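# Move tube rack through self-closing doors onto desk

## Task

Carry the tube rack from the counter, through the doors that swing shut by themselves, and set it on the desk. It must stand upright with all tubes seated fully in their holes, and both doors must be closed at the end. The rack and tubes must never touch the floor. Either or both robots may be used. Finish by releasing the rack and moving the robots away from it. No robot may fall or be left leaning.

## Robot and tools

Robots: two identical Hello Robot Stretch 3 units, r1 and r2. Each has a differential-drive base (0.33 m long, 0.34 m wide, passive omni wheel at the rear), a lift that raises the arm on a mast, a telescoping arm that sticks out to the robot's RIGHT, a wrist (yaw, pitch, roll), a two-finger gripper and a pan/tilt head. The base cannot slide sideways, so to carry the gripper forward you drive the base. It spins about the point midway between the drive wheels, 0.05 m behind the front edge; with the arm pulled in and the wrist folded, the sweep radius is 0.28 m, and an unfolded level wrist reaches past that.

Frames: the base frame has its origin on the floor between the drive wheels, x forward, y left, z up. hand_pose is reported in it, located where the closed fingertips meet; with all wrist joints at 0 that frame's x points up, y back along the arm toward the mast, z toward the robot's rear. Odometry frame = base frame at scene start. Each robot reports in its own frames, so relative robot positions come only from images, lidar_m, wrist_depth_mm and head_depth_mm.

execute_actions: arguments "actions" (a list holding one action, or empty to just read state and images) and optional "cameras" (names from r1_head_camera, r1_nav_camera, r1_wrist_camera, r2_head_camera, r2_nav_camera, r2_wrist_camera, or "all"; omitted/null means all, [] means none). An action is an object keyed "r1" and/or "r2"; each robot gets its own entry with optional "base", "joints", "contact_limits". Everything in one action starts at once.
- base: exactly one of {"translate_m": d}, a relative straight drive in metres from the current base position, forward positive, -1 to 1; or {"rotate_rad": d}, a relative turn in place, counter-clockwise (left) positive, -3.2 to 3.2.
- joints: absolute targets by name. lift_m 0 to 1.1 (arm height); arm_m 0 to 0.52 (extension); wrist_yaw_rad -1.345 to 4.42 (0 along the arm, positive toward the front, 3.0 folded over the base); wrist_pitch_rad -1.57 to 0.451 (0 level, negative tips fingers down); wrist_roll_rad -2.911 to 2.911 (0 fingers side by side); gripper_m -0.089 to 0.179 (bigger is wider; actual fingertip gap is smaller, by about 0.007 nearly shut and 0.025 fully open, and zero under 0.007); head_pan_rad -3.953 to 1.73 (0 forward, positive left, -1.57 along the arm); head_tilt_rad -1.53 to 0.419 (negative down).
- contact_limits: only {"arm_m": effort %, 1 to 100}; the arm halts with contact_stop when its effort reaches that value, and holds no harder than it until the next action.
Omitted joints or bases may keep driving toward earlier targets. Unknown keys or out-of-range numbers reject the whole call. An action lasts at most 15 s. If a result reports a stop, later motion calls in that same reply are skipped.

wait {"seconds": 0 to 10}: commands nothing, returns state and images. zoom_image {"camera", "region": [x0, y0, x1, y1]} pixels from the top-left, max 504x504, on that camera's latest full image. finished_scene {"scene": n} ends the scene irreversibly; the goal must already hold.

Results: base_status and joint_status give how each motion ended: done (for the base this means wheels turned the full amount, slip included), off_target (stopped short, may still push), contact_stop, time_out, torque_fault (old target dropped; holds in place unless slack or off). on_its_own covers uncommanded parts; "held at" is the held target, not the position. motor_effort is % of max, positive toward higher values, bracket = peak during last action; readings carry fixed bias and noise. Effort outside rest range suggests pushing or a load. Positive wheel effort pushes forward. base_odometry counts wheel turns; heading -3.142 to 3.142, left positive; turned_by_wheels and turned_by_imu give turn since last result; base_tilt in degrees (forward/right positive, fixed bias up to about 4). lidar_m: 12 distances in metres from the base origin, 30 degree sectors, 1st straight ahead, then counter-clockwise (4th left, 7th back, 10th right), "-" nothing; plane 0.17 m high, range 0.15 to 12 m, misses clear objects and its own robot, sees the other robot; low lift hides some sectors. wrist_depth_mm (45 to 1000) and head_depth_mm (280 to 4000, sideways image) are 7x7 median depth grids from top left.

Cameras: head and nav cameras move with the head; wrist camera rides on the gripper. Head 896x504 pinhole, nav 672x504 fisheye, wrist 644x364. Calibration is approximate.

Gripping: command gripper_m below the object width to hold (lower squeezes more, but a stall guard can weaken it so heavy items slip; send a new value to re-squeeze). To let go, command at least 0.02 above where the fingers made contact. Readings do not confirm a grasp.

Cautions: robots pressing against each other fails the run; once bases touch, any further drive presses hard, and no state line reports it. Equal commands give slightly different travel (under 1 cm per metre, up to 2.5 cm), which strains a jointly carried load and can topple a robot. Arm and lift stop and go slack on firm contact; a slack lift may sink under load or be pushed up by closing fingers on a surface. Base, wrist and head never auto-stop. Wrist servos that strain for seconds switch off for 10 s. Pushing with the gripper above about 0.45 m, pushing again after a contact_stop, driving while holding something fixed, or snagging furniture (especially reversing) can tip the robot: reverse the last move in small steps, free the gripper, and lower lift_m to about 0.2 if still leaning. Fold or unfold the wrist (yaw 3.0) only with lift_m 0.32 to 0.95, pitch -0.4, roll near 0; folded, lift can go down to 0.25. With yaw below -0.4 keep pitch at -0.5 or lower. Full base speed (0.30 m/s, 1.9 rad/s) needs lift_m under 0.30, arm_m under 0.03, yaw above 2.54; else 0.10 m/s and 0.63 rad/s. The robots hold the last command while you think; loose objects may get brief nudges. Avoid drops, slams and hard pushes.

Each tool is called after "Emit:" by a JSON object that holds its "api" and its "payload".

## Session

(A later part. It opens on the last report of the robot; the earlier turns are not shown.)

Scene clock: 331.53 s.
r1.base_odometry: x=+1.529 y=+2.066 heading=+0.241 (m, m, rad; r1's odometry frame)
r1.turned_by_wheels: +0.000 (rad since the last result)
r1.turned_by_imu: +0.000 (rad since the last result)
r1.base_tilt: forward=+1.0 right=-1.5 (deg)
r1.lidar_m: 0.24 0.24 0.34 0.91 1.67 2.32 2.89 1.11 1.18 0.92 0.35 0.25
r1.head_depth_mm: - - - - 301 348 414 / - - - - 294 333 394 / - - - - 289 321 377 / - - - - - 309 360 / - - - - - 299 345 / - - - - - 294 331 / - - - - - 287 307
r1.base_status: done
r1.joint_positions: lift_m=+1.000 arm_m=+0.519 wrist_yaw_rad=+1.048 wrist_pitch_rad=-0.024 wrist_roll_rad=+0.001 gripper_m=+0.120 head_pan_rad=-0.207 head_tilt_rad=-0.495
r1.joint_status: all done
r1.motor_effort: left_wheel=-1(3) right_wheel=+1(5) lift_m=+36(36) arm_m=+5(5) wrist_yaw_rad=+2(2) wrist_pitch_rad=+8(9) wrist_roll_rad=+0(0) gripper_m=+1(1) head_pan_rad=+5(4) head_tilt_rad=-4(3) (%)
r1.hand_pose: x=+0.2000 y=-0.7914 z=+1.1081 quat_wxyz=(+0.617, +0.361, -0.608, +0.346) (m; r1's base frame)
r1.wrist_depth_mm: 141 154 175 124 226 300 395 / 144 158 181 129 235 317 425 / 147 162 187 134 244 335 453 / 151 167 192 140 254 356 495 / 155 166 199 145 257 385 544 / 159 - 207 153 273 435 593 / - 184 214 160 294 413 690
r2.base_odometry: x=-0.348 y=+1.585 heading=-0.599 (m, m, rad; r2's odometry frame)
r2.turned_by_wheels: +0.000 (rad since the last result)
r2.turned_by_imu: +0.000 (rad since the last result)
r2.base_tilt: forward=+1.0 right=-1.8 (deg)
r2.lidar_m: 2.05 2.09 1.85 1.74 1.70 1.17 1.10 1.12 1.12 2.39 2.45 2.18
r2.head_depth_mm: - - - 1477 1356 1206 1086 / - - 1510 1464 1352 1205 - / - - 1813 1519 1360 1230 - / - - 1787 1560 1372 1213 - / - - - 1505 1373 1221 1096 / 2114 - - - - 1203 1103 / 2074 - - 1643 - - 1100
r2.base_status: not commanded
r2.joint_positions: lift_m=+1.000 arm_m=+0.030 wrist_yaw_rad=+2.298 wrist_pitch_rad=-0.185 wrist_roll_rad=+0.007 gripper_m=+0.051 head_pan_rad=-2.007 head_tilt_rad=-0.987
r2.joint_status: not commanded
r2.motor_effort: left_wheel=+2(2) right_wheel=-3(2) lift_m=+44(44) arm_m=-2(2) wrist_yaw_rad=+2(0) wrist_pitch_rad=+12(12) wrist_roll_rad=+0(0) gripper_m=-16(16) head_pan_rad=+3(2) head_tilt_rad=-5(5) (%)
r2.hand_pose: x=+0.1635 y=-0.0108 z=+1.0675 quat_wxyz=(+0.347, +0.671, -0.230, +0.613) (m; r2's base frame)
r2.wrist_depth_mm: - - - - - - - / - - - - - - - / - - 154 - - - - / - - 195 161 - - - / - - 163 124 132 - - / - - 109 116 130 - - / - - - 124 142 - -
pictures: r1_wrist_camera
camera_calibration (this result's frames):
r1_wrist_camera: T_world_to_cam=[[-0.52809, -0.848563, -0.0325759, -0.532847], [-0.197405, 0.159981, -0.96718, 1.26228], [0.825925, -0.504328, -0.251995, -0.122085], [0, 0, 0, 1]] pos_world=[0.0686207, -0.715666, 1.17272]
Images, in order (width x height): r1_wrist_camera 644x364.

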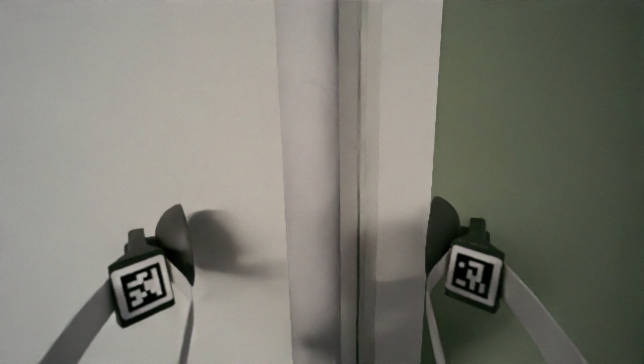

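Deeper (124), good.

Emit:
{"api": "execute_actions", "payload": {"actions": [{"r1":{"joints":{"gripper_m":-0.035}}}], "cameras": []}}

Emit:
{"api": "execute_actions", "payload": {"actions": [{"r1":{"base":{"translate_m":-0.2},"joints":{"arm_m":0.49}}}], "cameras": []}}

Emit:
{"api": "execute_actions", "payload": {"actions": [{"r1":{"base":{"translate_m":-0.12},"joints":{"arm_m":0.46,"wrist_yaw_rad":1.12}}}], "cameras": []}}

Emit:
{"api": "execute_actions", "payload": {"actions": [{"r1":{"base":{"translate_m":-0.1},"joints":{"arm_m":0.41}}}], "cameras": []}}

Emit:
{"api": "execute_actions", "payload": {"actions": [{"r1":{"base":{"translate_m":-0.08},"joints":{"arm_m":0.34,"wrist_yaw_rad":1.2}}}], "cameras": ["r1_wrist_camera"]}}

Scene clock: 338.53 s.
r1.base_odometry: x=+1.529 y=+2.066 heading=+0.241 (m, m, rad; r1's odometry frame)
r1.turned_by_wheels: +0.000 (rad since the last result)
r1.turned_by_imu: -0.001 (rad since the last result)
r1.base_tilt: forward=+0.8 right=-1.5 (deg)
r1.lidar_m: 0.24 0.24 0.34 0.91 1.67 2.32 2.89 1.11 1.17 0.93 0.35 0.25
r1.head_depth_mm: - - - - 299 345 412 / - - - - 295 332 393 / - - - - 289 320 375 / - - - - - 308 360 / - - - - - 299 345 / - - - - - 294 331 / - - - - - 288 307
r1.base_status: not commanded
r1.joint_positions: lift_m=+1.000 arm_m=+0.519 wrist_yaw_rad=+1.042 wrist_pitch_rad=-0.024 wrist_roll_rad=+0.001 gripper_m=-0.034 head_pan_rad=-0.207 head_tilt_rad=-0.495
r1.joint_status: all done
r1.motor_effort: left_wheel=+0(1) right_wheel=+0(1) lift_m=+35(35) arm_m=+2(5) wrist_yaw_rad=+7(7) wrist_pitch_rad=+8(9) wrist_roll_rad=+0(0) gripper_m=-26(99) head_pan_rad=+4(4) head_tilt_rad=-4(4) (%)
r1.hand_pose: x=+0.1993 y=-0.7928 z=+1.1082 quat_wxyz=(+0.618, +0.359, -0.609, +0.344) (m; r1's base frame)
r1.wrist_depth_mm: 138 151 173 119 228 303 402 / 141 155 178 125 237 322 435 / 144 160 183 130 248 340 466 / 149 163 189 135 260 357 503 / 152 168 189 138 298 379 554 / 156 173 191 145 325 408 609 / 160 177 213 156 293 444 676
r2.base_odometry: x=-0.348 y=+1.585 heading=-0.599 (m, m, rad; r2's odometry frame)
r2.turned_by_wheels: +0.000 (rad since the last result)
r2.turned_by_imu: +0.000 (rad since the last result)
r2.base_tilt: forward=+0.9 right=-1.6 (deg)
r2.lidar_m: 2.05 2.09 1.84 1.74 1.70 1.17 1.10 1.12 1.12 2.39 2.45 2.18
r2.head_depth_mm: - - - 1473 1355 1210 1090 / - - 1508 1460 1355 1210 - / - - 1813 1521 1365 1234 - / - - 1786 1570 1372 1215 - / - - - 1502 1370 1215 1098 / 2119 - - - - 1205 1103 / 2069 - - 1656 - - 1104
r2.base_status: not commanded
r2.joint_positions: lift_m=+1.000 arm_m=+0.030 wrist_yaw_rad=+2.298 wrist_pitch_rad=-0.185 wrist_roll_rad=+0.007 gripper_m=+0.051 head_pan_rad=-2.007 head_tilt_rad=-0.987
r2.joint_status: not commanded
r2.motor_effort: left_wheel=+2(2) right_wheel=-3(3) lift_m=+44(43) arm_m=-2(3) wrist_yaw_rad=+1(1) wrist_pitch_rad=+11(12) wrist_roll_rad=+0(0) gripper_m=-16(17) head_pan_rad=+2(3) head_tilt_rad=-5(4) (%)
r2.hand_pose: x=+0.1635 y=-0.0108 z=+1.0675 quat_wxyz=(+0.347, +0.671, -0.230, +0.613) (m; r2's base frame)
r2.wrist_depth_mm: - - - - - - - / - - - - - - - / - - 154 - - - - / - - 194 164 - - - / - - 163 124 132 - - / - - 109 116 130 - - / - - - 124 142 - -
pictures: none
No camera images: the call's "cameras" was empty. Leave "cameras" out to get every camera's image.

Scene clock: 341.57 s.
r1.base_odometry: x=+1.335 y=+2.018 heading=+0.242 (m, m, rad; r1's odometry frame)
r1.turned_by_wheels: +0.001 (rad since the last result)
r1.turned_by_imu: +0.000 (rad since the last result)
r1.base_tilt: forward=+0.8 right=-1.5 (deg)
r1.lidar_m: 0.42 0.44 0.62 1.60 1.67 2.33 2.69 2.78 0.97 1.79 0.49 0.42
r1.head_depth_mm: 328 356 393 439 495 569 667 / 327 357 394 438 496 569 668 / 327 357 394 440 498 570 667 / 327 358 395 440 498 573 668 / 328 358 394 441 498 573 671 / 328 358 395 440 498 572 656 / 328 359 396 435 481 540 629
r1.base_status: done
r1.joint_positions: lift_m=+1.000 arm_m=+0.490 wrist_yaw_rad=+1.037 wrist_pitch_rad=-0.024 wrist_roll_rad=+0.001 gripper_m=-0.022 head_pan_rad=-0.207 head_tilt_rad=-0.495
r1.joint_status: all done
r1.on_its_own: wrist_yaw_rad is held at +0.995, not at your +1.050, by its stall guard, which is still easing; gripper_m is held at -0.023, not at your -0.035, by its stall guard, which is not easing now
r1.motor_effort: left_wheel=+9(12) right_wheel=-11(11) lift_m=+36(35) arm_m=-1(16) wrist_yaw_rad=-34(57) wrist_pitch_rad=+9(9) wrist_roll_rad=+0(0) gripper_m=-24(31) head_pan_rad=+4(5) head_tilt_rad=-4(3) (%)
r1.hand_pose: x=+0.1986 y=-0.7651 z=+1.1079 quat_wxyz=(+0.619, +0.358, -0.610, +0.343) (m; r1's base frame)
r1.wrist_depth_mm: 154 162 173 124 512 638 842 / 158 168 180 127 531 671 900 / 163 173 186 131 552 699 969 / 168 179 192 135 579 750 - / 174 185 197 136 605 801 - / 179 192 - 143 667 853 - / 184 196 218 154 648 920 -
r2.base_odometry: x=-0.348 y=+1.585 heading=-0.599 (m, m, rad; r2's odometry frame)
r2.turned_by_wheels: +0.000 (rad since the last result)
r2.turned_by_imu: +0.000 (rad since the last result)
r2.base_tilt: forward=+0.9 right=-1.6 (deg)
r2.lidar_m: 2.05 2.09 1.84 1.74 1.70 1.17 0.89 0.97 0.97 2.39 2.45 2.17
r2.head_depth_mm: - - - 1540 1353 1204 1089 / - - 1727 1440 1362 1212 - / - - 1555 1410 1366 1227 - / - - 1788 1506 1363 1219 - / - - - 1511 1372 1217 1100 / 2110 - - - - 1204 1098 / 2062 - - 1646 - - 1100
r2.base_status: not commanded
r2.joint_positions: lift_m=+1.000 arm_m=+0.030 wrist_yaw_rad=+2.298 wrist_pitch_rad=-0.185 wrist_roll_rad=+0.007 gripper_m=+0.051 head_pan_rad=-2.007 head_tilt_rad=-0.987
r2.joint_status: not commanded
r2.motor_effort: left_wheel=+2(2) right_wheel=-3(3) lift_m=+43(43) arm_m=-1(2) wrist_yaw_rad=+2(0) wrist_pitch_rad=+12(12) wrist_roll_rad=+0(0) gripper_m=-16(16) head_pan_rad=+2(3) head_tilt_rad=-5(5) (%)
r2.hand_pose: x=+0.1635 y=-0.0108 z=+1.0675 quat_wxyz=(+0.347, +0.671, -0.230, +0.613) (m; r2's base frame)
r2.wrist_depth_mm: - - - - - - - / - - - - - - - / - - 153 - - - - / - - 194 161 - - - / - - 162 125 132 - - / - - 109 116 130 - - / - - - 123 142 - -
pictures: none
No camera images: the call's "cameras" was empty. Leave "cameras" out to get every camera's image.

Scene clock: 343.77 s.
r1.base_odometry: x=+1.218 y=+1.990 heading=+0.242 (m, m, rad; r1's odometry frame)
r1.turned_by_wheels: +0.000 (rad since the last result)
r1.turned_by_imu: -0.001 (rad since the last result)
r1.base_tilt: forward=+0.8 right=-1.5 (deg)
r1.lidar_m: 0.51 0.58 0.79 1.60 1.67 2.68 2.57 2.66 0.89 2.27 0.55 0.51
r1.head_depth_mm: 394 429 471 522 587 668 778 / 398 434 478 531 600 687 805 / 403 440 485 541 610 699 821 / 409 448 494 551 622 720 846 / 414 454 502 561 635 736 871 / 419 461 511 571 650 745 860 / 426 468 518 568 632 717 835
r1.base_status: done
r1.joint_positions: lift_m=+1.000 arm_m=+0.460 wrist_yaw_rad=+1.127 wrist_pitch_rad=-0.024 wrist_roll_rad=+0.001 gripper_m=-0.019 head_pan_rad=-0.207 head_tilt_rad=-0.495
r1.joint_status: all done
r1.on_its_own: gripper_m is held at -0.020, not at your -0.035, by its stall guard, which is not easing now
r1.motor_effort: left_wheel=+4(14) right_wheel=-4(10) lift_m=+36(36) arm_m=-5(15) wrist_yaw_rad=-6(50) wrist_pitch_rad=+9(9) wrist_roll_rad=+0(0) gripper_m=-21(26) head_pan_rad=+4(5) head_tilt_rad=-3(3) (%)
r1.hand_pose: x=+0.2095 y=-0.7150 z=+1.1081 quat_wxyz=(+0.602, +0.385, -0.593, +0.370) (m; r1's base frame)
r1.wrist_depth_mm: 177 180 184 122 196 715 880 / 182 186 191 127 203 746 942 / 189 193 199 132 211 787 999 / 196 201 206 137 220 828 - / 203 208 211 141 726 893 - / 211 216 226 148 784 973 - / 220 225 232 156 250 - -
r2.base_odometry: x=-0.348 y=+1.585 heading=-0.599 (m, m, rad; r2's odometry frame)
r2.turned_by_wheels: +0.000 (rad since the last result)
r2.turned_by_imu: +0.000 (rad since the last result)
r2.base_tilt: forward=+1.0 right=-1.6 (deg)
r2.lidar_m: 2.05 2.09 1.85 1.74 1.70 1.17 0.76 0.86 0.90 2.39 2.45 2.17
r2.head_depth_mm: - - - 1550 1354 1205 1088 / - - 1732 1551 1354 1204 - / - - 1813 1391 1365 1232 - / - - 1590 1403 1366 1217 - / - - - 1506 1377 1220 1097 / 2118 - - - - 1204 1103 / 2073 - - 1647 - - 1104
r2.base_status: not commanded
r2.joint_positions: lift_m=+1.000 arm_m=+0.030 wrist_yaw_rad=+2.298 wrist_pitch_rad=-0.185 wrist_roll_rad=+0.007 gripper_m=+0.051 head_pan_rad=-2.007 head_tilt_rad=-0.987
r2.joint_status: not commanded
r2.motor_effort: left_wheel=+1(2) right_wheel=-2(2) lift_m=+44(43) arm_m=-3(2) wrist_yaw_rad=+2(1) wrist_pitch_rad=+12(12) wrist_roll_rad=+0(0) gripper_m=-17(16) head_pan_rad=+2(2) head_tilt_rad=-5(5) (%)
r2.hand_pose: x=+0.1635 y=-0.0108 z=+1.0675 quat_wxyz=(+0.347, +0.671, -0.230, +0.613) (m; r2's base frame)
r2.wrist_depth_mm: - - - - - - - / - - - - - - - / - - 154 - - - - / - - 195 162 - - - / - - 162 124 132 - - / - - 109 116 130 - - / - - - 123 142 - -
pictures: none
No camera images: the call's "cameras" was empty. Leave "cameras" out to get every camera's image.

Scene clock: 345.77 s.
r1.base_odometry: x=+1.121 y=+1.966 heading=+0.242 (m, m, rad; r1's odometry frame)
r1.turned_by_wheels: +0.000 (rad since the last result)
r1.turned_by_imu: +0.000 (rad since the last result)
r1.base_tilt: forward=+0.9 right=-1.5 (deg)
r1.lidar_m: 0.57 0.69 0.93 1.60 1.67 2.57 2.47 2.56 0.84 2.48 0.58 0.55
r1.head_depth_mm: 435 472 518 573 642 731 843 / 445 485 533 591 667 762 879 / 455 499 550 611 691 792 929 / 468 513 566 630 718 828 977 / 481 526 584 657 748 870 1031 / 493 543 603 680 781 883 1026 / 507 560 616 676 761 866 997
r1.base_status: done
r1.joint_positions: lift_m=+1.000 arm_m=+0.410 wrist_yaw_rad=+1.139 wrist_pitch_rad=-0.024 wrist_roll_rad=+0.001 gripper_m=-0.019 head_pan_rad=-0.207 head_tilt_rad=-0.495
r1.joint_status: all done
r1.on_its_own: gripper_m is held at -0.020, not at your -0.035, by its stall guard, which is not easing now; wrist_yaw_rad is at rest, and its effort (-16) is outside its rest range (-12 to +12)
r1.motor_effort: left_wheel=+6(6) right_wheel=-8(11) lift_m=+35(36) arm_m=-4(9) wrist_yaw_rad=-16(18) wrist_pitch_rad=+9(9) wrist_roll_rad=+0(0) gripper_m=-22(22) head_pan_rad=+5(4) head_tilt_rad=-3(4) (%)
r1.hand_pose: x=+0.2107 y=-0.6623 z=+1.1080 quat_wxyz=(+0.600, +0.389, -0.591, +0.374) (m; r1's base frame)
r1.wrist_depth_mm: 197 194 192 126 189 858 - / 203 202 199 130 197 886 - / 211 210 208 135 205 948 - / 221 218 215 140 213 996 - / 231 229 225 144 222 - - / 240 237 - 151 953 - - / 251 250 245 237 242 - -
r2.base_odometry: x=-0.348 y=+1.585 heading=-0.599 (m, m, rad; r2's odometry frame)
r2.turned_by_wheels: +0.000 (rad since the last result)
r2.turned_by_imu: +0.000 (rad since the last result)
r2.base_tilt: forward=+1.0 right=-1.7 (deg)
r2.lidar_m: 2.05 2.09 1.85 1.74 1.70 1.18 0.66 0.75 0.84 2.39 2.44 2.18
r2.head_depth_mm: - - - 1547 1357 1205 1084 / - - 1733 1563 1355 1207 - / - - 1812 1465 1364 1230 - / - - 1728 1365 1352 1215 - / - - - 1405 1371 1219 1095 / 2124 - - - - 1206 1101 / 2052 - - 1654 - - 1098
r2.base_status: not commanded
r2.joint_positions: lift_m=+1.000 arm_m=+0.030 wrist_yaw_rad=+2.298 wrist_pitch_rad=-0.185 wrist_roll_rad=+0.007 gripper_m=+0.051 head_pan_rad=-2.007 head_tilt_rad=-0.987
r2.joint_status: not commanded
r2.motor_effort: left_wheel=+2(1) right_wheel=-3(2) lift_m=+44(43) arm_m=-2(2) wrist_yaw_rad=+2(1) wrist_pitch_rad=+12(12) wrist_roll_rad=+0(0) gripper_m=-16(17) head_pan_rad=+3(2) head_tilt_rad=-5(5) (%)
r2.hand_pose: x=+0.1635 y=-0.0108 z=+1.0675 quat_wxyz=(+0.347, +0.671, -0.230, +0.613) (m; r2's base frame)
r2.wrist_depth_mm: - - - - - - - / - - - - - - - / - - 154 - - - - / - - 194 162 - - - / - - 163 124 132 - - / - - 109 116 130 - - / - - - 124 143 - -
pictures: none
No camera images: the call's "cameras" was empty. Leave "cameras" out to get every camera's image.

Scene clock: 347.77 s.
r1.base_odometry: x=+1.044 y=+1.946 heading=+0.242 (m, m, rad; r1's odometry frame)
r1.turned_by_wheels: +0.000 (rad since the last result)
r1.turned_by_imu: -0.001 (rad since the last result)
r1.base_tilt: forward=+0.8 right=-1.5 (deg)
r1.lidar_m: 0.61 0.77 1.04 1.61 1.68 2.48 2.40 2.47 0.80 2.48 0.58 0.57
r1.head_depth_mm: 454 491 538 595 663 750 858 / 471 511 561 620 697 797 917 / 488 533 588 651 737 846 982 / 507 555 614 686 779 896 1067 / 526 578 645 722 829 964 1155 / 549 604 678 765 882 1003 1169 / 573 637 697 770 862 983 1128
r1.base_status: done
r1.joint_positions: lift_m=+1.000 arm_m=+0.340 wrist_yaw_rad=+1.124 wrist_pitch_rad=-0.025 wrist_roll_rad=+0.001 gripper_m=-0.019 head_pan_rad=-0.207 head_tilt_rad=-0.495
r1.joint_status: wrist_yaw_rad off_target (ended at +1.124, target +1.200); the others done
r1.on_its_own: wrist_yaw_rad is held at +1.133, not at your +1.200, by its stall guard, which is not easing now; gripper_m is held at -0.020, not at your -0.035, by its stall guard, which is not easing now
r1.motor_effort: left_wheel=-2(11) right_wheel=+1(15) lift_m=+36(35) arm_m=-8(13) wrist_yaw_rad=+7(41) wrist_pitch_rad=+9(10) wrist_roll_rad=+0(0) gripper_m=-20(24) head_pan_rad=+5(4) head_tilt_rad=-3(3) (%)
r1.hand_pose: x=+0.2090 y=-0.5960 z=+1.1078 quat_wxyz=(+0.603, +0.384, -0.594, +0.369) (m; r1's base frame)
r1.wrist_depth_mm: 217 207 199 126 186 986 - / 225 215 207 132 192 - - / 234 224 216 138 199 - - / 246 236 225 143 208 - - / 257 246 236 146 216 - - / 271 260 - 153 229 - - / 285 273 257 164 238 - -
r2.base_odometry: x=-0.348 y=+1.585 heading=-0.599 (m, m, rad; r2's odometry frame)
r2.turned_by_wheels: +0.000 (rad since the last result)
r2.turned_by_imu: +0.000 (rad since the last result)
r2.base_tilt: forward=+1.0 right=-1.7 (deg)
r2.lidar_m: 2.05 2.09 1.85 1.74 1.70 1.17 0.57 0.61 0.81 0.92 2.46 2.18
r2.head_depth_mm: - - - 1545 1358 1204 1087 / - - 1739 1549 1362 1205 - / - - 1818 1559 1364 1235 - / - - 1771 1370 1350 1213 - / - - - 1345 1352 1214 1100 / 2137 - - - - 1205 1098 / 2070 - - 1650 - - 1102
r2.base_status: not commanded
r2.joint_positions: lift_m=+1.000 arm_m=+0.030 wrist_yaw_rad=+2.298 wrist_pitch_rad=-0.185 wrist_roll_rad=+0.007 gripper_m=+0.051 head_pan_rad=-2.007 head_tilt_rad=-0.987
r2.joint_status: not commanded
r2.motor_effort: left_wheel=+2(1) right_wheel=-3(3) lift_m=+43(43) arm_m=-2(3) wrist_yaw_rad=+2(1) wrist_pitch_rad=+12(12) wrist_roll_rad=+0(0) gripper_m=-16(17) head_pan_rad=+2(3) head_tilt_rad=-5(5) (%)
r2.hand_pose: x=+0.1635 y=-0.0108 z=+1.0675 quat_wxyz=(+0.347, +0.671, -0.230, +0.613) (m; r2's base frame)
r2.wrist_depth_mm: - - - - - - - / - - - - - - - / - - 154 - - - - / - - 195 162 - - - / - - 162 124 132 - - / - - 109 116 130 - - / - - - 123 142 - -
pictures: r1_wrist_camera
camera_calibration (this result's frames):
r1_wrist_camera: T_world_to_cam=[[-0.462286, -0.886136, -0.0324653, -0.39853], [-0.210175, 0.145068, -0.966841, 1.22586], [0.861463, -0.440134, -0.253307, 0.00123357], [0, 0, 0, 1]] pos_world=[0.0723471, -0.530442, 1.17258]
Images, in order (width x height): r1_wrist_camera 644x364.

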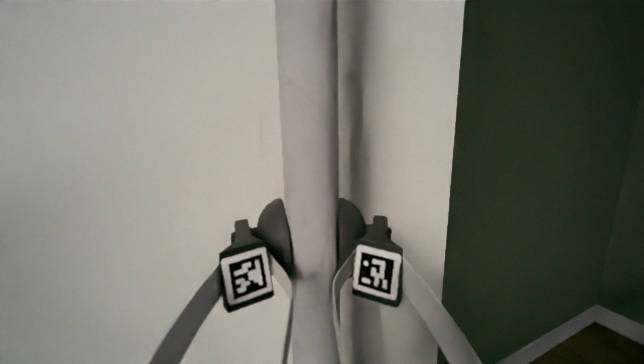

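Emit:
{"api": "execute_actions", "payload": {"actions": [{"r1":{"base":{"translate_m":-0.07},"joints":{"arm_m":0.24,"wrist_yaw_rad":1.1}}}], "cameras": []}}

Emit:
{"api": "execute_actions", "payload": {"actions": [{"r1":{"base":{"translate_m":-0.05},"joints":{"arm_m":0.12,"wrist_yaw_rad":0.95}}}], "cameras": ["r1_wrist_camera","r2_nav_camera"]}}

Scene clock: 352.97 s.
r1.base_odometry: x=+0.976 y=+1.930 heading=+0.242 (m, m, rad; r1's odometry frame)
r1.turned_by_wheels: -0.001 (rad since the last result)
r1.turned_by_imu: -0.002 (rad since the last result)
r1.base_tilt: forward=+0.8 right=-1.4 (deg)
r1.lidar_m: 0.63 0.84 1.14 1.61 1.68 2.42 2.32 2.40 0.78 0.91 0.55 0.55
r1.head_depth_mm: 453 490 534 588 653 732 834 / 475 516 566 625 698 794 913 / 497 546 599 665 750 861 1009 / 526 574 638 715 813 942 1121 / 556 613 683 773 887 1045 1238 / 587 654 732 835 971 1110 1259 / 625 700 765 855 953 1089 1242
r1.base_status: done
r1.joint_positions: lift_m=+1.000 arm_m=+0.241 wrist_yaw_rad=+1.052 wrist_pitch_rad=-0.026 wrist_roll_rad=+0.001 gripper_m=-0.019 head_pan_rad=-0.207 head_tilt_rad=-0.495
r1.joint_status: wrist_yaw_rad off_target (ended at +1.052, target +1.100); the others done
r1.on_its_own: gripper_m is held at -0.020, not at your -0.035, by its stall guard, which is not easing now; wrist_yaw_rad is at rest, and its effort (+40) is outside its rest range (-12 to +12)
r1.motor_effort: left_wheel=-9(8) right_wheel=+12(11) lift_m=+36(36) arm_m=-11(12) wrist_yaw_rad=+40(40) wrist_pitch_rad=+9(9) wrist_roll_rad=+0(0) gripper_m=-23(24) head_pan_rad=+5(4) head_tilt_rad=-3(4) (%)
r1.hand_pose: x=+0.2005 y=-0.5124 z=+1.1077 quat_wxyz=(+0.616, +0.363, -0.607, +0.347) (m; r1's base frame)
r1.wrist_depth_mm: 229 217 205 127 184 - - / 238 226 214 132 191 - - / 250 236 223 138 197 - - / 261 248 233 145 206 - - / 275 260 245 146 212 - - / 291 272 256 154 219 - - / 311 286 263 164 235 - -
r2.base_odometry: x=-0.348 y=+1.585 heading=-0.599 (m, m, rad; r2's odometry frame)
r2.turned_by_wheels: +0.000 (rad since the last result)
r2.turned_by_imu: +0.000 (rad since the last result)
r2.base_tilt: forward=+1.0 right=-1.6 (deg)
r2.lidar_m: 2.05 2.09 1.85 1.74 1.70 1.17 1.10 0.49 0.78 0.79 2.45 2.18
r2.head_depth_mm: - - - 1513 1284 1182 1089 / - - 1726 1549 1363 1213 - / - - 1815 1554 1366 1227 - / - - 1779 1427 1350 1217 - / - - - 1322 1319 1221 1099 / 773 - - - - 1203 1096 / 2068 - - 1646 - - 1104
r2.base_status: not commanded
r2.joint_positions: lift_m=+1.000 arm_m=+0.030 wrist_yaw_rad=+2.298 wrist_pitch_rad=-0.185 wrist_roll_rad=+0.007 gripper_m=+0.051 head_pan_rad=-2.007 head_tilt_rad=-0.987
r2.joint_status: not commanded
r2.motor_effort: left_wheel=+2(1) right_wheel=-3(3) lift_m=+44(43) arm_m=-1(2) wrist_yaw_rad=+1(1) wrist_pitch_rad=+12(12) wrist_roll_rad=+0(0) gripper_m=-16(16) head_pan_rad=+3(2) head_tilt_rad=-5(4) (%)
r2.hand_pose: x=+0.1635 y=-0.0108 z=+1.0675 quat_wxyz=(+0.347, +0.671, -0.230, +0.613) (m; r2's base frame)
r2.wrist_depth_mm: - - - - - - - / - - - - - - - / - - 154 - - - - / - - 195 162 - - - / - - 162 124 132 - - / - - 109 117 130 - - / - - - 123 143 - -
pictures: none
No camera images: the call's "cameras" was empty. Leave "cameras" out to get every camera's image.

Scene clock: 355.10 s.
r1.base_odometry: x=+0.927 y=+1.918 heading=+0.241 (m, m, rad; r1's odometry frame)
r1.turned_by_wheels: -0.001 (rad since the last result)
r1.turned_by_imu: -0.001 (rad since the last result)
r1.base_tilt: forward=+0.7 right=-1.4 (deg)
r1.lidar_m: 0.62 0.89 1.21 1.61 1.68 2.36 2.27 2.35 0.76 0.77 0.50 0.50
r1.head_depth_mm: 428 461 502 548 609 678 768 / 455 494 538 593 661 748 860 / 483 528 581 645 727 835 975 / 520 570 632 711 808 941 1124 / 558 619 693 785 911 1078 1263 / 606 679 763 881 1034 1187 1296 / 663 739 820 906 1017 1151 1278
r1.base_status: done
r1.joint_positions: lift_m=+1.000 arm_m=+0.121 wrist_yaw_rad=+0.903 wrist_pitch_rad=-0.026 wrist_roll_rad=+0.001 gripper_m=-0.019 head_pan_rad=-0.207 head_tilt_rad=-0.495
r1.joint_status: wrist_yaw_rad off_target (ended at +0.903, target +0.950); the others done
r1.on_its_own: gripper_m is held at -0.020, not at your -0.035, by its stall guard, which is not easing now; wrist_yaw_rad is at rest, and its effort (+38) is outside its rest range (-12 to +12)
r1.motor_effort: left_wheel=-7(12) right_wheel=+11(19) lift_m=+36(36) arm_m=-10(11) wrist_yaw_rad=+38(40) wrist_pitch_rad=+9(10) wrist_roll_rad=+0(0) gripper_m=-23(24) head_pan_rad=+5(4) head_tilt_rad=-3(3) (%)
r1.hand_pose: x=+0.1792 y=-0.4239 z=+1.1074 quat_wxyz=(+0.640, +0.317, -0.632, +0.300) (m; r1's base frame)
r1.wrist_depth_mm: 227 215 204 128 185 - - / 236 225 213 133 192 - - / 246 234 222 139 199 - - / 259 244 231 145 207 - - / 273 256 244 146 214 - - / 288 271 255 155 220 - - / 305 285 264 165 237 - -
r2.base_odometry: x=-0.348 y=+1.585 heading=-0.599 (m, m, rad; r2's odometry frame)
r2.turned_by_wheels: +0.000 (rad since the last result)
r2.turned_by_imu: +0.000 (rad since the last result)
r2.base_tilt: forward=+0.9 right=-1.6 (deg)
r2.lidar_m: 2.05 2.10 1.84 1.74 1.70 1.17 1.10 0.45 0.78 0.77 2.45 2.18
r2.head_depth_mm: - - - 1218 1284 1205 1089 / - - 1738 1549 1355 1212 - / - - 1807 1555 1359 1225 - / - - 1782 1563 1343 1216 - / - - - 1318 1298 1219 1101 / 2125 - - - - 1203 1098 / 2011 - - 1648 - - 1099
r2.base_status: not commanded
r2.joint_positions: lift_m=+1.000 arm_m=+0.030 wrist_yaw_rad=+2.298 wrist_pitch_rad=-0.185 wrist_roll_rad=+0.007 gripper_m=+0.051 head_pan_rad=-2.007 head_tilt_rad=-0.987
r2.joint_status: not commanded
r2.motor_effort: left_wheel=+2(2) right_wheel=-2(3) lift_m=+43(43) arm_m=-2(2) wrist_yaw_rad=+2(2) wrist_pitch_rad=+12(12) wrist_roll_rad=+0(0) gripper_m=-16(17) head_pan_rad=+4(2) head_tilt_rad=-5(5) (%)
r2.hand_pose: x=+0.1635 y=-0.0108 z=+1.0675 quat_wxyz=(+0.347, +0.671, -0.230, +0.613) (m; r2's base frame)
r2.wrist_depth_mm: - - - - - - - / - - - - - - - / - - 154 - - - - / - - 194 162 - - - / - - 162 124 132 - - / - - 109 116 130 - - / - - - 124 142 - -
pictures: r1_wrist_camera, r2_nav_camera (sideways: a quarter turn counterclockwise sets it upright)
camera_calibration (this result's frames):
r1_wrist_camera: T_world_to_cam=[[-0.645099, -0.763411, -0.0324177, -0.17512], [-0.174392, 0.188406, -0.966483, 1.20584], [0.743932, -0.617824, -0.254674, 0.0498276], [0, 0, 0, 1]] pos_world=[0.0602509, -0.330092, 1.17244]
r2_nav_camera: T_world_to_cam=[[-0.342182, -0.754466, 0.560083, -0.68904], [-0.907737, 0.419412, 0.0103926, 0.0496824], [-0.242746, -0.504852, -0.828371, 1.03873], [0, 0, 0, 1]] pos_world=[0.0614683, -0.0162919, 1.24585]
Images, in order (width x height): r1_wrist_camera 644x364, r2_nav_camera 672x504.

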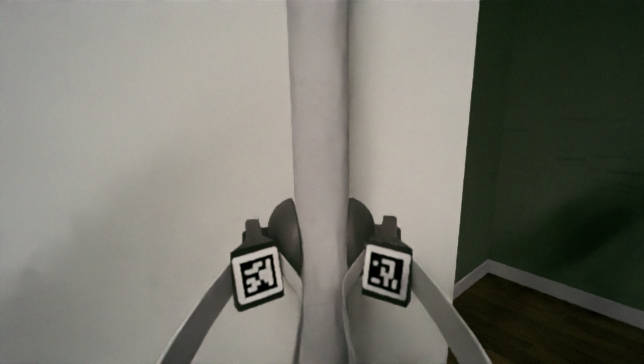

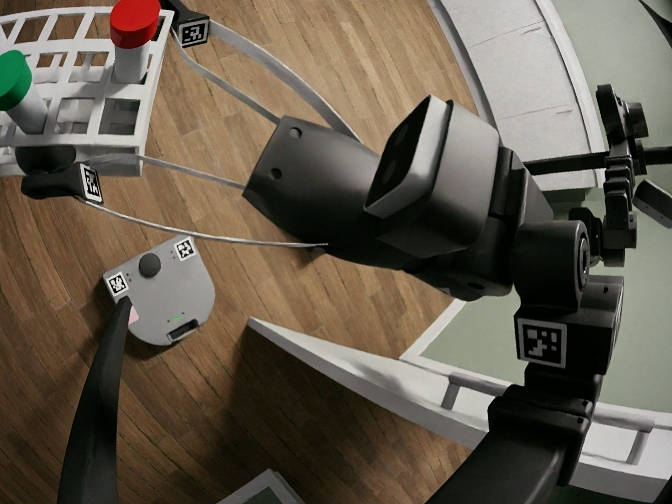

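Solid. One more step.

Emit:
{"api": "execute_actions", "payload": {"actions": [{"r1":{"base":{"translate_m":-0.04},"joints":{"arm_m":0.02,"wrist_yaw_rad":0.82}}}], "cameras": ["r1_wrist_camera"]}}

Scene clock: 359.17 s.
r1.base_odometry: x=+0.888 y=+1.908 heading=+0.241 (m, m, rad; r1's odometry frame)
r1.turned_by_wheels: +0.000 (rad since the last result)
r1.turned_by_imu: -0.001 (rad since the last result)
r1.base_tilt: forward=+0.8 right=-1.6 (deg)
r1.lidar_m: 0.59 0.93 1.27 1.61 1.68 2.32 2.23 2.30 0.76 0.75 0.43 0.44
r1.head_depth_mm: 393 423 459 498 548 611 685 / 422 458 499 548 609 686 783 / 458 498 548 611 684 785 915 / 499 548 609 686 786 914 1093 / 550 607 682 783 913 1096 1271 / 610 687 782 918 1077 1249 1317 / 685 781 859 950 1068 1211 1303
r1.base_status: done
r1.joint_positions: lift_m=+1.000 arm_m=+0.020 wrist_yaw_rad=+0.806 wrist_pitch_rad=-0.028 wrist_roll_rad=+0.001 gripper_m=-0.019 head_pan_rad=-0.207 head_tilt_rad=-0.495
r1.joint_status: all done
r1.on_its_own: gripper_m is held at -0.020, not at your -0.035, by its stall guard, which is not easing now
r1.motor_effort: left_wheel=-1(9) right_wheel=+2(15) lift_m=+36(37) arm_m=-8(10) wrist_yaw_rad=+11(40) wrist_pitch_rad=+10(10) wrist_roll_rad=+0(0) gripper_m=-20(25) head_pan_rad=+4(5) head_tilt_rad=-3(3) (%)
r1.hand_pose: x=+0.1629 y=-0.3424 z=+1.1071 quat_wxyz=(+0.654, +0.287, -0.646, +0.268) (m; r1's base frame)
r1.wrist_depth_mm: 232 218 205 128 184 - - / 241 227 213 133 191 - - / 252 236 224 139 198 - - / 265 248 234 144 205 - - / 280 262 246 147 212 - - / 295 274 258 155 227 - - / 315 294 268 167 235 - -
r2.base_odometry: x=-0.348 y=+1.585 heading=-0.599 (m, m, rad; r2's odometry frame)
r2.turned_by_wheels: +0.000 (rad since the last result)
r2.turned_by_imu: +0.000 (rad since the last result)
r2.base_tilt: forward=+1.0 right=-1.6 (deg)
r2.lidar_m: 2.05 2.09 1.85 1.74 1.70 1.17 1.10 0.50 0.45 0.76 2.45 2.18
r2.head_depth_mm: - - - 1474 1354 1205 1085 / - - 1736 855 1291 1211 - / - - 1809 1549 1359 1234 - / - - 1793 1562 1348 1219 - / - - - 1315 1301 1217 1095 / 2124 - - - - 1202 1099 / 1992 - - 1650 - - 1102
r2.base_status: not commanded
r2.joint_positions: lift_m=+1.000 arm_m=+0.030 wrist_yaw_rad=+2.298 wrist_pitch_rad=-0.185 wrist_roll_rad=+0.007 gripper_m=+0.051 head_pan_rad=-2.007 head_tilt_rad=-0.987
r2.joint_status: not commanded
r2.motor_effort: left_wheel=+2(2) right_wheel=-2(3) lift_m=+44(44) arm_m=-3(2) wrist_yaw_rad=+1(2) wrist_pitch_rad=+12(12) wrist_roll_rad=+0(0) gripper_m=-16(16) head_pan_rad=+2(2) head_tilt_rad=-5(5) (%)
r2.hand_pose: x=+0.1635 y=-0.0108 z=+1.0675 quat_wxyz=(+0.347, +0.671, -0.230, +0.613) (m; r2's base frame)
r2.wrist_depth_mm: - - - - - - - / - - - - - - - / - - 153 - - - - / - - 194 162 - - - / - - 163 124 132 - - / - - 109 116 131 - - / - - - 124 143 - -
pictures: r1_wrist_camera
camera_calibration (this result's frames):
r1_wrist_camera: T_world_to_cam=[[-0.715967, -0.697383, -0.0323713, -0.0892903], [-0.156147, 0.205157, -0.966193, 1.1898], [0.680448, -0.686708, -0.255779, 0.100226], [0, 0, 0, 1]] pos_world=[0.0536552, -0.237538, 1.17232]
Images, in order (width x height): r1_wrist_camera 644x364.

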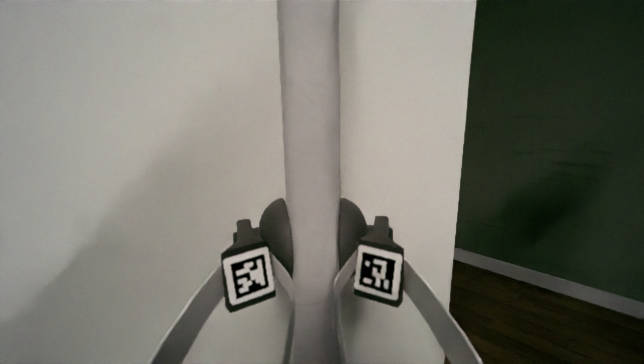

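Emit:
{"api": "execute_actions", "payload": {"actions": [{"r2":{"base":{"translate_m":-0.43},"joints":{"head_pan_rad":-2.4,"head_tilt_rad":-0.9}}}], "cameras": ["r2_nav_camera"]}}

Scene clock: 375.20 s.
r1.base_odometry: x=+0.888 y=+1.908 heading=+0.241 (m, m, rad; r1's odometry frame)
r1.turned_by_wheels: +0.000 (rad since the last result)
r1.turned_by_imu: -0.002 (rad since the last result)
r1.base_tilt: forward=+0.8 right=-1.5 (deg)
r1.lidar_m: 0.59 0.93 1.27 1.61 1.68 2.33 2.23 2.30 2.59 0.80 0.43 0.44
r1.head_depth_mm: 393 422 457 499 549 611 687 / 422 456 499 547 609 686 786 / 457 499 549 609 686 782 915 / 499 548 611 687 786 917 1095 / 548 610 685 784 917 1095 1268 / 611 686 786 917 1068 1242 1330 / 687 777 858 951 1067 1212 1304
r1.base_status: not commanded
r1.joint_positions: lift_m=+1.000 arm_m=+0.020 wrist_yaw_rad=+0.806 wrist_pitch_rad=-0.028 wrist_roll_rad=+0.001 gripper_m=-0.019 head_pan_rad=-0.207 head_tilt_rad=-0.495
r1.joint_status: not commanded
r1.on_its_own: gripper_m is held at -0.020, not at your -0.035, by its stall guard, which is not easing now
r1.motor_effort: left_wheel=-1(2) right_wheel=+3(3) lift_m=+35(36) arm_m=-8(8) wrist_yaw_rad=+12(11) wrist_pitch_rad=+10(10) wrist_roll_rad=+0(0) gripper_m=-19(19) head_pan_rad=+4(4) head_tilt_rad=-3(3) (%)
r1.hand_pose: x=+0.1629 y=-0.3424 z=+1.1071 quat_wxyz=(+0.654, +0.287, -0.647, +0.268) (m; r1's base frame)
r1.wrist_depth_mm: 229 218 205 128 183 452 - / 242 227 214 133 190 603 - / 251 238 223 139 197 - - / 266 249 232 144 206 - 384 / 279 261 246 147 212 - - / 297 274 258 155 226 - - / 314 292 269 167 234 - -
r2.base_odometry: x=-0.703 y=+1.827 heading=-0.599 (m, m, rad; r2's odometry frame)
r2.turned_by_wheels: +0.000 (rad since the last result)
r2.turned_by_imu: -0.002 (rad since the last result)
r2.base_tilt: forward=+1.0 right=-1.7 (deg)
r2.lidar_m: 2.48 2.53 1.81 1.71 1.04 0.72 0.67 2.21 0.52 0.35 0.34 2.63
r2.head_depth_mm: 2836 2681 - - 1360 1236 1100 / 2521 - - - 1390 1238 1131 / 2121 - - - 1424 1242 - / 1887 - - 1625 1426 1247 1145 / 962 - - 1356 1376 1252 1106 / 734 - 814 906 975 1060 1076 / 579 - - 703 731 776 907
r2.base_status: done
r2.joint_positions: lift_m=+1.000 arm_m=+0.030 wrist_yaw_rad=+2.298 wrist_pitch_rad=-0.185 wrist_roll_rad=+0.007 gripper_m=+0.051 head_pan_rad=-2.393 head_tilt_rad=-0.902
r2.joint_status: all done
r2.motor_effort: left_wheel=+2(3) right_wheel=-2(6) lift_m=+44(44) arm_m=-2(2) wrist_yaw_rad=+2(1) wrist_pitch_rad=+12(12) wrist_roll_rad=+0(0) gripper_m=-16(17) head_pan_rad=-2(21) head_tilt_rad=+0(9) (%)
r2.hand_pose: x=+0.1635 y=-0.0108 z=+1.0675 quat_wxyz=(+0.347, +0.671, -0.230, +0.613) (m; r2's base frame)
r2.wrist_depth_mm: - - - - - - - / - - - - - - - / - - 154 - - - - / - - 193 162 - - - / - - 163 124 132 - - / - - 109 116 131 - - / - - - 123 143 - -
pictures: r2_nav_camera (sideways: a quarter turn counterclockwise sets it upright)
camera_calibration (this result's frames):
r2_nav_camera: T_world_to_cam=[[-0.563929, -0.535829, 0.628388, -0.776678], [-0.682517, 0.730792, 0.0106429, 0.0479815], [-0.464924, -0.422884, -0.777827, 0.974367], [0, 0, 0, 1]] pos_world=[0.0477629, -0.039187, 1.24543]
Images, in order (width x height): r2_nav_camera 672x504.

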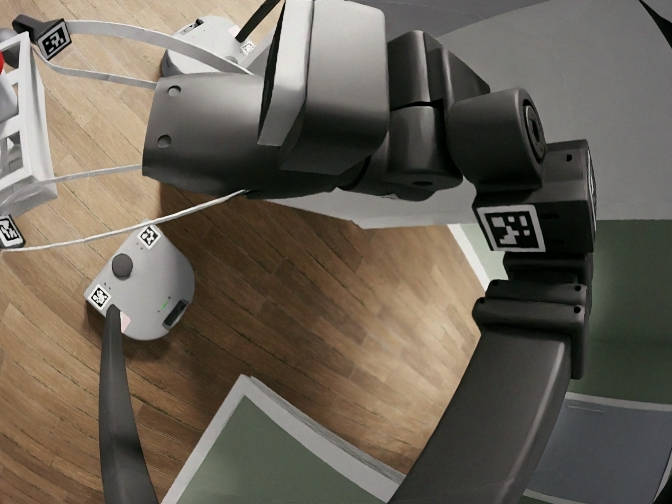

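Emit:
{"api": "execute_actions", "payload": {"actions": [{"r2":{"base":{"rotate_rad":0.41}}}], "cameras": []}}

Emit:
{"api": "execute_actions", "payload": {"actions": [{"r2":{"base":{"translate_m":-0.4},"joints":{"head_pan_rad":-3.0}}}], "cameras": ["r2_nav_camera"]}}

Scene clock: 381.47 s.
r1.base_odometry: x=+0.888 y=+1.908 heading=+0.241 (m, m, rad; r1's odometry frame)
r1.turned_by_wheels: +0.000 (rad since the last result)
r1.turned_by_imu: -0.001 (rad since the last result)
r1.base_tilt: forward=+0.8 right=-1.5 (deg)
r1.lidar_m: 0.60 0.93 1.27 1.61 1.68 2.32 2.24 2.31 2.59 0.80 0.43 0.44
r1.head_depth_mm: 393 423 456 498 550 611 685 / 424 458 498 550 609 687 783 / 458 498 549 608 686 784 911 / 500 548 610 690 787 914 1090 / 550 609 687 787 914 1092 1258 / 609 686 782 914 1069 1246 1318 / 686 779 855 946 1063 1211 1307
r1.base_status: not commanded
r1.joint_positions: lift_m=+1.000 arm_m=+0.020 wrist_yaw_rad=+0.806 wrist_pitch_rad=-0.028 wrist_roll_rad=+0.001 gripper_m=-0.019 head_pan_rad=-0.207 head_tilt_rad=-0.495
r1.joint_status: not commanded
r1.on_its_own: gripper_m is held at -0.020, not at your -0.035, by its stall guard, which is not easing now
r1.motor_effort: left_wheel=-1(1) right_wheel=+3(2) lift_m=+36(36) arm_m=-8(8) wrist_yaw_rad=+11(12) wrist_pitch_rad=+10(10) wrist_roll_rad=+0(0) gripper_m=-21(20) head_pan_rad=+5(4) head_tilt_rad=-4(3) (%)
r1.hand_pose: x=+0.1629 y=-0.3424 z=+1.1071 quat_wxyz=(+0.654, +0.287, -0.647, +0.268) (m; r1's base frame)
r1.wrist_depth_mm: 231 218 206 128 183 457 - / 242 227 213 133 190 382 - / 252 238 223 139 197 305 - / 265 248 233 145 206 - 441 / 281 261 245 148 212 - - / 297 276 257 154 227 - - / 315 292 267 167 234 - -
r2.base_odometry: x=-0.703 y=+1.827 heading=-0.189 (m, m, rad; r2's odometry frame)
r2.turned_by_wheels: +0.410 (rad since the last result)
r2.turned_by_imu: +0.404 (rad since the last result)
r2.base_tilt: forward=+1.0 right=-1.7 (deg)
r2.lidar_m: 2.49 1.89 1.71 1.21 0.76 0.67 2.57 0.61 0.37 0.34 2.77 2.48
r2.head_depth_mm: 931 1830 - - 1355 1236 1097 / 725 - - - 1386 1239 1138 / 572 - - - 1394 1242 - / 486 - - 875 1119 1244 1144 / 418 - - 693 829 1075 1108 / 368 - 486 557 658 830 1111 / 331 - - 482 550 1213 1110
r2.base_status: done
r2.joint_positions: lift_m=+1.000 arm_m=+0.030 wrist_yaw_rad=+2.298 wrist_pitch_rad=-0.185 wrist_roll_rad=+0.007 gripper_m=+0.051 head_pan_rad=-2.393 head_tilt_rad=-0.902
r2.joint_status: not commanded
r2.motor_effort: left_wheel=-2(4) right_wheel=+3(6) lift_m=+44(44) arm_m=-3(2) wrist_yaw_rad=+2(1) wrist_pitch_rad=+12(12) wrist_roll_rad=+0(0) gripper_m=-16(17) head_pan_rad=-2(3) head_tilt_rad=+0(1) (%)
r2.hand_pose: x=+0.1635 y=-0.0108 z=+1.0675 quat_wxyz=(+0.347, +0.671, -0.230, +0.613) (m; r2's base frame)
r2.wrist_depth_mm: - - - - - - - / - - - - - - - / - - 153 - - - - / - - 194 161 - - - / - - 161 124 132 - - / - - 109 117 130 - - / - - - 124 142 - -
pictures: none
No camera images: the call's "cameras" was empty. Leave "cameras" out to get every camera's image.

Scene clock: 386.40 s.
r1.base_odometry: x=+0.888 y=+1.908 heading=+0.241 (m, m, rad; r1's odometry frame)
r1.turned_by_wheels: +0.000 (rad since the last result)
r1.turned_by_imu: -0.001 (rad since the last result)
r1.base_tilt: forward=+0.9 right=-1.4 (deg)
r1.lidar_m: 0.59 0.93 1.27 1.61 1.68 2.32 2.23 2.30 2.59 2.49 0.43 0.45
r1.head_depth_mm: 394 423 457 499 549 609 690 / 423 458 499 547 611 686 785 / 458 500 547 609 685 782 915 / 500 548 607 685 785 909 1090 / 548 609 684 784 913 1096 1270 / 611 686 782 911 1068 1242 1333 / 686 776 856 952 1073 1204 1309
r1.base_status: not commanded
r1.joint_positions: lift_m=+1.000 arm_m=+0.020 wrist_yaw_rad=+0.806 wrist_pitch_rad=-0.028 wrist_roll_rad=+0.001 gripper_m=-0.019 head_pan_rad=-0.207 head_tilt_rad=-0.495
r1.joint_status: not commanded
r1.on_its_own: gripper_m is held at -0.020, not at your -0.035, by its stall guard, which is not easing now
r1.motor_effort: left_wheel=-1(2) right_wheel=+3(3) lift_m=+36(36) arm_m=-8(8) wrist_yaw_rad=+11(11) wrist_pitch_rad=+10(11) wrist_roll_rad=+0(0) gripper_m=-22(21) head_pan_rad=+4(4) head_tilt_rad=-4(4) (%)
r1.hand_pose: x=+0.1629 y=-0.3424 z=+1.1071 quat_wxyz=(+0.654, +0.287, -0.647, +0.268) (m; r1's base frame)
r1.wrist_depth_mm: 231 218 205 128 184 - - / 240 227 214 133 191 - - / 252 237 222 139 197 - - / 265 250 232 144 205 - - / 280 259 246 148 211 - - / 296 275 258 155 227 - - / 316 295 267 167 234 - -
r2.base_odometry: x=-1.096 y=+1.903 heading=-0.189 (m, m, rad; r2's odometry frame)
r2.turned_by_wheels: +0.000 (rad since the last result)
r2.turned_by_imu: -0.002 (rad since the last result)
r2.base_tilt: forward=+1.0 right=-1.6 (deg)
r2.lidar_m: 2.87 2.05 1.83 0.54 0.37 1.84 2.34 0.78 0.47 0.41 0.42 0.49
r2.head_depth_mm: 2259 - - - - 1237 1064 / 2458 2613 - - 1343 1246 1121 / 2593 2594 - - 1368 1245 - / 2288 2469 - - 1372 1248 - / 1950 2163 - - 1381 1248 1128 / 1683 1844 - - 1392 1255 1110 / 1497 1613 - - 1155 1140 1076
r2.base_status: done
r2.joint_positions: lift_m=+1.000 arm_m=+0.030 wrist_yaw_rad=+2.298 wrist_pitch_rad=-0.185 wrist_roll_rad=+0.007 gripper_m=+0.051 head_pan_rad=-2.993 head_tilt_rad=-0.902
r2.joint_status: all done
r2.motor_effort: left_wheel=-1(6) right_wheel=+2(3) lift_m=+43(44) arm_m=-2(3) wrist_yaw_rad=+1(3) wrist_pitch_rad=+12(12) wrist_roll_rad=+0(0) gripper_m=-16(17) head_pan_rad=-3(29) head_tilt_rad=+0(0) (%)
r2.hand_pose: x=+0.1635 y=-0.0108 z=+1.0675 quat_wxyz=(+0.347, +0.671, -0.230, +0.613) (m; r2's base frame)
r2.wrist_depth_mm: - - - - - - - / - - - - - - - / - - 154 - - - - / - - 194 162 - - - / - - 163 124 132 - - / - - 109 117 131 - - / 959 - - 124 143 - -
pictures: r2_nav_camera (sideways: a quarter turn counterclockwise sets it upright)
camera_calibration (this result's frames):
r2_nav_camera: T_world_to_cam=[[-0.767846, -0.123803, 0.628558, -0.775657], [-0.150672, 0.988527, 0.0106435, 0.0447365], [-0.622664, -0.0865336, -0.77769, 0.97515], [0, 0, 0, 1]] pos_world=[0.0183473, -0.0558688, 1.24543]
Images, in order (width x height): r2_nav_camera 672x504.

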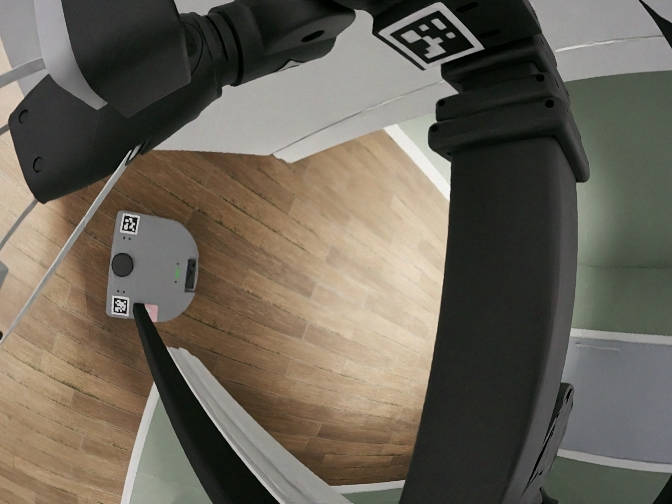

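Emit:
{"api": "execute_actions", "payload": {"actions": [{"r2":{"base":{"translate_m":-0.4}}}], "cameras": ["r2_nav_camera"]}}

Scene clock: 392.97 s.
r1.base_odometry: x=+0.888 y=+1.908 heading=+0.241 (m, m, rad; r1's odometry frame)
r1.turned_by_wheels: +0.000 (rad since the last result)
r1.turned_by_imu: -0.001 (rad since the last result)
r1.base_tilt: forward=+0.9 right=-1.4 (deg)
r1.lidar_m: 0.59 0.93 1.27 1.61 1.68 2.33 2.23 2.31 2.58 2.49 0.43 0.44
r1.head_depth_mm: 394 423 458 499 549 609 687 / 423 457 497 547 609 686 783 / 459 498 549 608 685 784 913 / 499 549 610 687 783 914 1097 / 549 610 683 781 915 1093 1267 / 609 683 783 916 1075 1241 1326 / 684 781 856 952 1069 1219 1304
r1.base_status: not commanded
r1.joint_positions: lift_m=+1.000 arm_m=+0.020 wrist_yaw_rad=+0.806 wrist_pitch_rad=-0.028 wrist_roll_rad=+0.001 gripper_m=-0.019 head_pan_rad=-0.207 head_tilt_rad=-0.495
r1.joint_status: not commanded
r1.on_its_own: gripper_m is held at -0.020, not at your -0.035, by its stall guard, which is not easing now
r1.motor_effort: left_wheel=-1(1) right_wheel=+3(3) lift_m=+36(35) arm_m=-8(8) wrist_yaw_rad=+12(12) wrist_pitch_rad=+10(10) wrist_roll_rad=+0(0) gripper_m=-20(20) head_pan_rad=+4(4) head_tilt_rad=-3(3) (%)
r1.hand_pose: x=+0.1629 y=-0.3424 z=+1.1071 quat_wxyz=(+0.654, +0.287, -0.647, +0.268) (m; r1's base frame)
r1.wrist_depth_mm: 231 217 206 128 184 - - / 241 228 214 133 189 - - / 253 238 222 139 198 - - / 266 249 232 144 205 - - / 279 261 245 148 211 - - / 298 275 259 155 227 - - / 312 293 267 167 234 - -
r2.base_odometry: x=-1.489 y=+1.978 heading=-0.189 (m, m, rad; r2's odometry frame)
r2.turned_by_wheels: +0.000 (rad since the last result)
r2.turned_by_imu: -0.002 (rad since the last result)
r2.base_tilt: forward=+0.9 right=-1.7 (deg)
r2.lidar_m: 3.25 2.19 0.33 0.34 1.12 2.12 2.12 1.31 0.57 0.50 0.50 0.59
r2.head_depth_mm: 1909 - - - - 1236 1098 / 2101 2388 - - 1341 1237 1114 / 2224 2485 - - 1367 1241 - / 2065 2348 - - 1365 1245 - / 1744 1949 - - 1377 1241 1127 / 1518 1662 - - 1409 1251 1111 / 1339 1462 - - 1405 1258 1115
r2.base_status: done
r2.joint_positions: lift_m=+1.000 arm_m=+0.030 wrist_yaw_rad=+2.298 wrist_pitch_rad=-0.185 wrist_roll_rad=+0.007 gripper_m=+0.051 head_pan_rad=-2.993 head_tilt_rad=-0.902
r2.joint_status: not commanded
r2.motor_effort: left_wheel=-1(5) right_wheel=+2(3) lift_m=+44(44) arm_m=-3(1) wrist_yaw_rad=+2(2) wrist_pitch_rad=+12(12) wrist_roll_rad=+0(0) gripper_m=-16(17) head_pan_rad=-3(3) head_tilt_rad=+0(0) (%)
r2.hand_pose: x=+0.1635 y=-0.0108 z=+1.0675 quat_wxyz=(+0.347, +0.671, -0.230, +0.613) (m; r2's base frame)
r2.wrist_depth_mm: 302 - - - - - - / 315 355 - - - - - / 332 364 154 - - - - / 343 384 194 162 - - - / 370 403 162 124 132 - - / 856 404 109 116 131 - - / 923 449 - 123 142 - -
pictures: r2_nav_camera (sideways: a quarter turn counterclockwise sets it upright)
camera_calibration (this result's frames):
r2_nav_camera: T_world_to_cam=[[-0.767846, -0.123798, 0.628559, -0.775658], [-0.150665, 0.988528, 0.0106435, 0.0447364], [-0.622666, -0.0865292, -0.777689, 0.975149], [0, 0, 0, 1]] pos_world=[0.0183468, -0.0558689, 1.24543]
Images, in order (width x height): r2_nav_camera 672x504.

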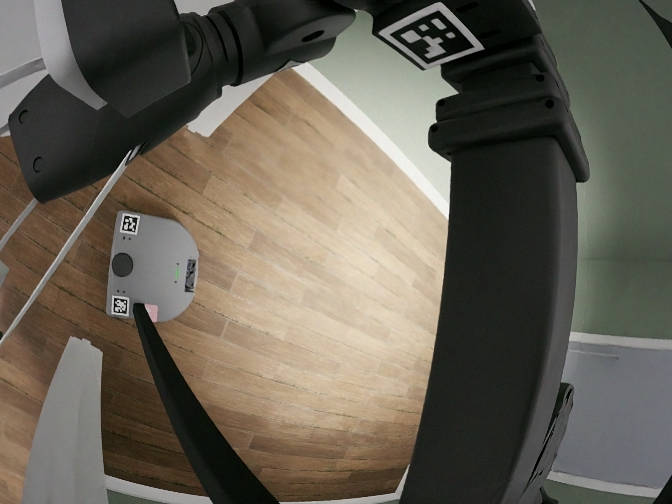

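Emit:
{"api": "execute_actions", "payload": {"actions": [{"r2":{"base":{"translate_m":-0.4},"joints":{"head_pan_rad":-1.2,"head_tilt_rad":-0.9}}}], "cameras": ["r2_nav_camera"]}}

Scene clock: 400.80 s.
r1.base_odometry: x=+0.888 y=+1.908 heading=+0.241 (m, m, rad; r1's odometry frame)
r1.turned_by_wheels: +0.000 (rad since the last result)
r1.turned_by_imu: -0.002 (rad since the last result)
r1.base_tilt: forward=+0.9 right=-1.5 (deg)
r1.lidar_m: 0.59 0.93 1.27 1.61 1.68 2.33 2.23 2.31 2.58 2.49 0.43 0.44
r1.head_depth_mm: 393 422 457 499 549 608 686 / 424 457 499 548 611 688 785 / 458 499 547 609 684 784 911 / 499 550 610 685 785 914 1095 / 549 610 685 780 917 1092 1267 / 610 686 783 913 1079 1242 1323 / 685 775 855 947 1068 1207 1299
r1.base_status: not commanded
r1.joint_positions: lift_m=+1.000 arm_m=+0.020 wrist_yaw_rad=+0.806 wrist_pitch_rad=-0.028 wrist_roll_rad=+0.001 gripper_m=-0.019 head_pan_rad=-0.207 head_tilt_rad=-0.495
r1.joint_status: not commanded
r1.on_its_own: gripper_m is held at -0.020, not at your -0.035, by its stall guard, which is not easing now
r1.motor_effort: left_wheel=-1(1) right_wheel=+3(2) lift_m=+35(36) arm_m=-8(8) wrist_yaw_rad=+11(11) wrist_pitch_rad=+10(10) wrist_roll_rad=+0(0) gripper_m=-20(21) head_pan_rad=+4(4) head_tilt_rad=-4(3) (%)
r1.hand_pose: x=+0.1629 y=-0.3424 z=+1.1071 quat_wxyz=(+0.654, +0.287, -0.647, +0.268) (m; r1's base frame)
r1.wrist_depth_mm: 231 218 206 128 183 - - / 241 227 213 133 191 - - / 252 238 222 139 197 - - / 266 251 233 144 205 - - / 280 262 245 147 211 - - / 297 275 257 155 227 - - / 314 294 267 167 233 - -
r2.base_odometry: x=-1.882 y=+2.053 heading=-0.189 (m, m, rad; r2's odometry frame)
r2.turned_by_wheels: +0.000 (rad since the last result)
r2.turned_by_imu: -0.002 (rad since the last result)
r2.base_tilt: forward=+0.9 right=-1.6 (deg)
r2.lidar_m: 3.63 0.58 0.77 1.06 1.28 1.90 1.89 1.17 1.04 0.59 0.57 0.70
r2.head_depth_mm: 621 791 - - - 1235 1098 / 519 648 802 1116 - 1215 1103 / 478 560 673 - - 1201 1120 / 513 601 714 - - - 1108 / 512 600 725 935 - - 1116 / 522 615 749 956 1312 1249 1112 / 533 631 771 996 1379 1255 1110
r2.base_status: done
r2.joint_positions: lift_m=+1.000 arm_m=+0.030 wrist_yaw_rad=+2.298 wrist_pitch_rad=-0.185 wrist_roll_rad=+0.007 gripper_m=+0.051 head_pan_rad=-1.207 head_tilt_rad=-0.902
r2.joint_status: all done
r2.motor_effort: left_wheel=-1(5) right_wheel=+2(3) lift_m=+44(44) arm_m=-2(3) wrist_yaw_rad=+2(1) wrist_pitch_rad=+12(12) wrist_roll_rad=+0(0) gripper_m=-16(16) head_pan_rad=+2(32) head_tilt_rad=+1(1) (%)
r2.hand_pose: x=+0.1635 y=-0.0108 z=+1.0675 quat_wxyz=(+0.347, +0.671, -0.230, +0.613) (m; r2's base frame)
r2.wrist_depth_mm: 833 942 992 560 - - - / 884 972 - 598 - - - / 938 - 154 601 - - - / 946 - 195 162 - - - / 982 - 163 124 132 - - / - - 109 116 131 - - / - - - 123 142 - -
pictures: r2_nav_camera (sideways: a quarter turn counterclockwise sets it upright)
camera_calibration (this result's frames):
r2_nav_camera: T_world_to_cam=[[0.284773, -0.723753, 0.628559, -0.782078], [-0.933621, -0.358105, 0.0106435, 0.0495125], [0.217387, -0.589867, -0.777689, 0.970025], [0, 0, 0, 1]] pos_world=[0.0580696, 0.0238848, 1.24543]
Images, in order (width x height): r2_nav_camera 672x504.

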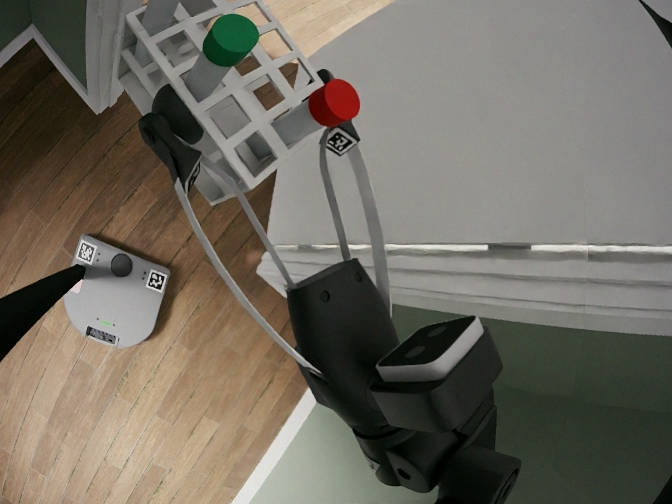

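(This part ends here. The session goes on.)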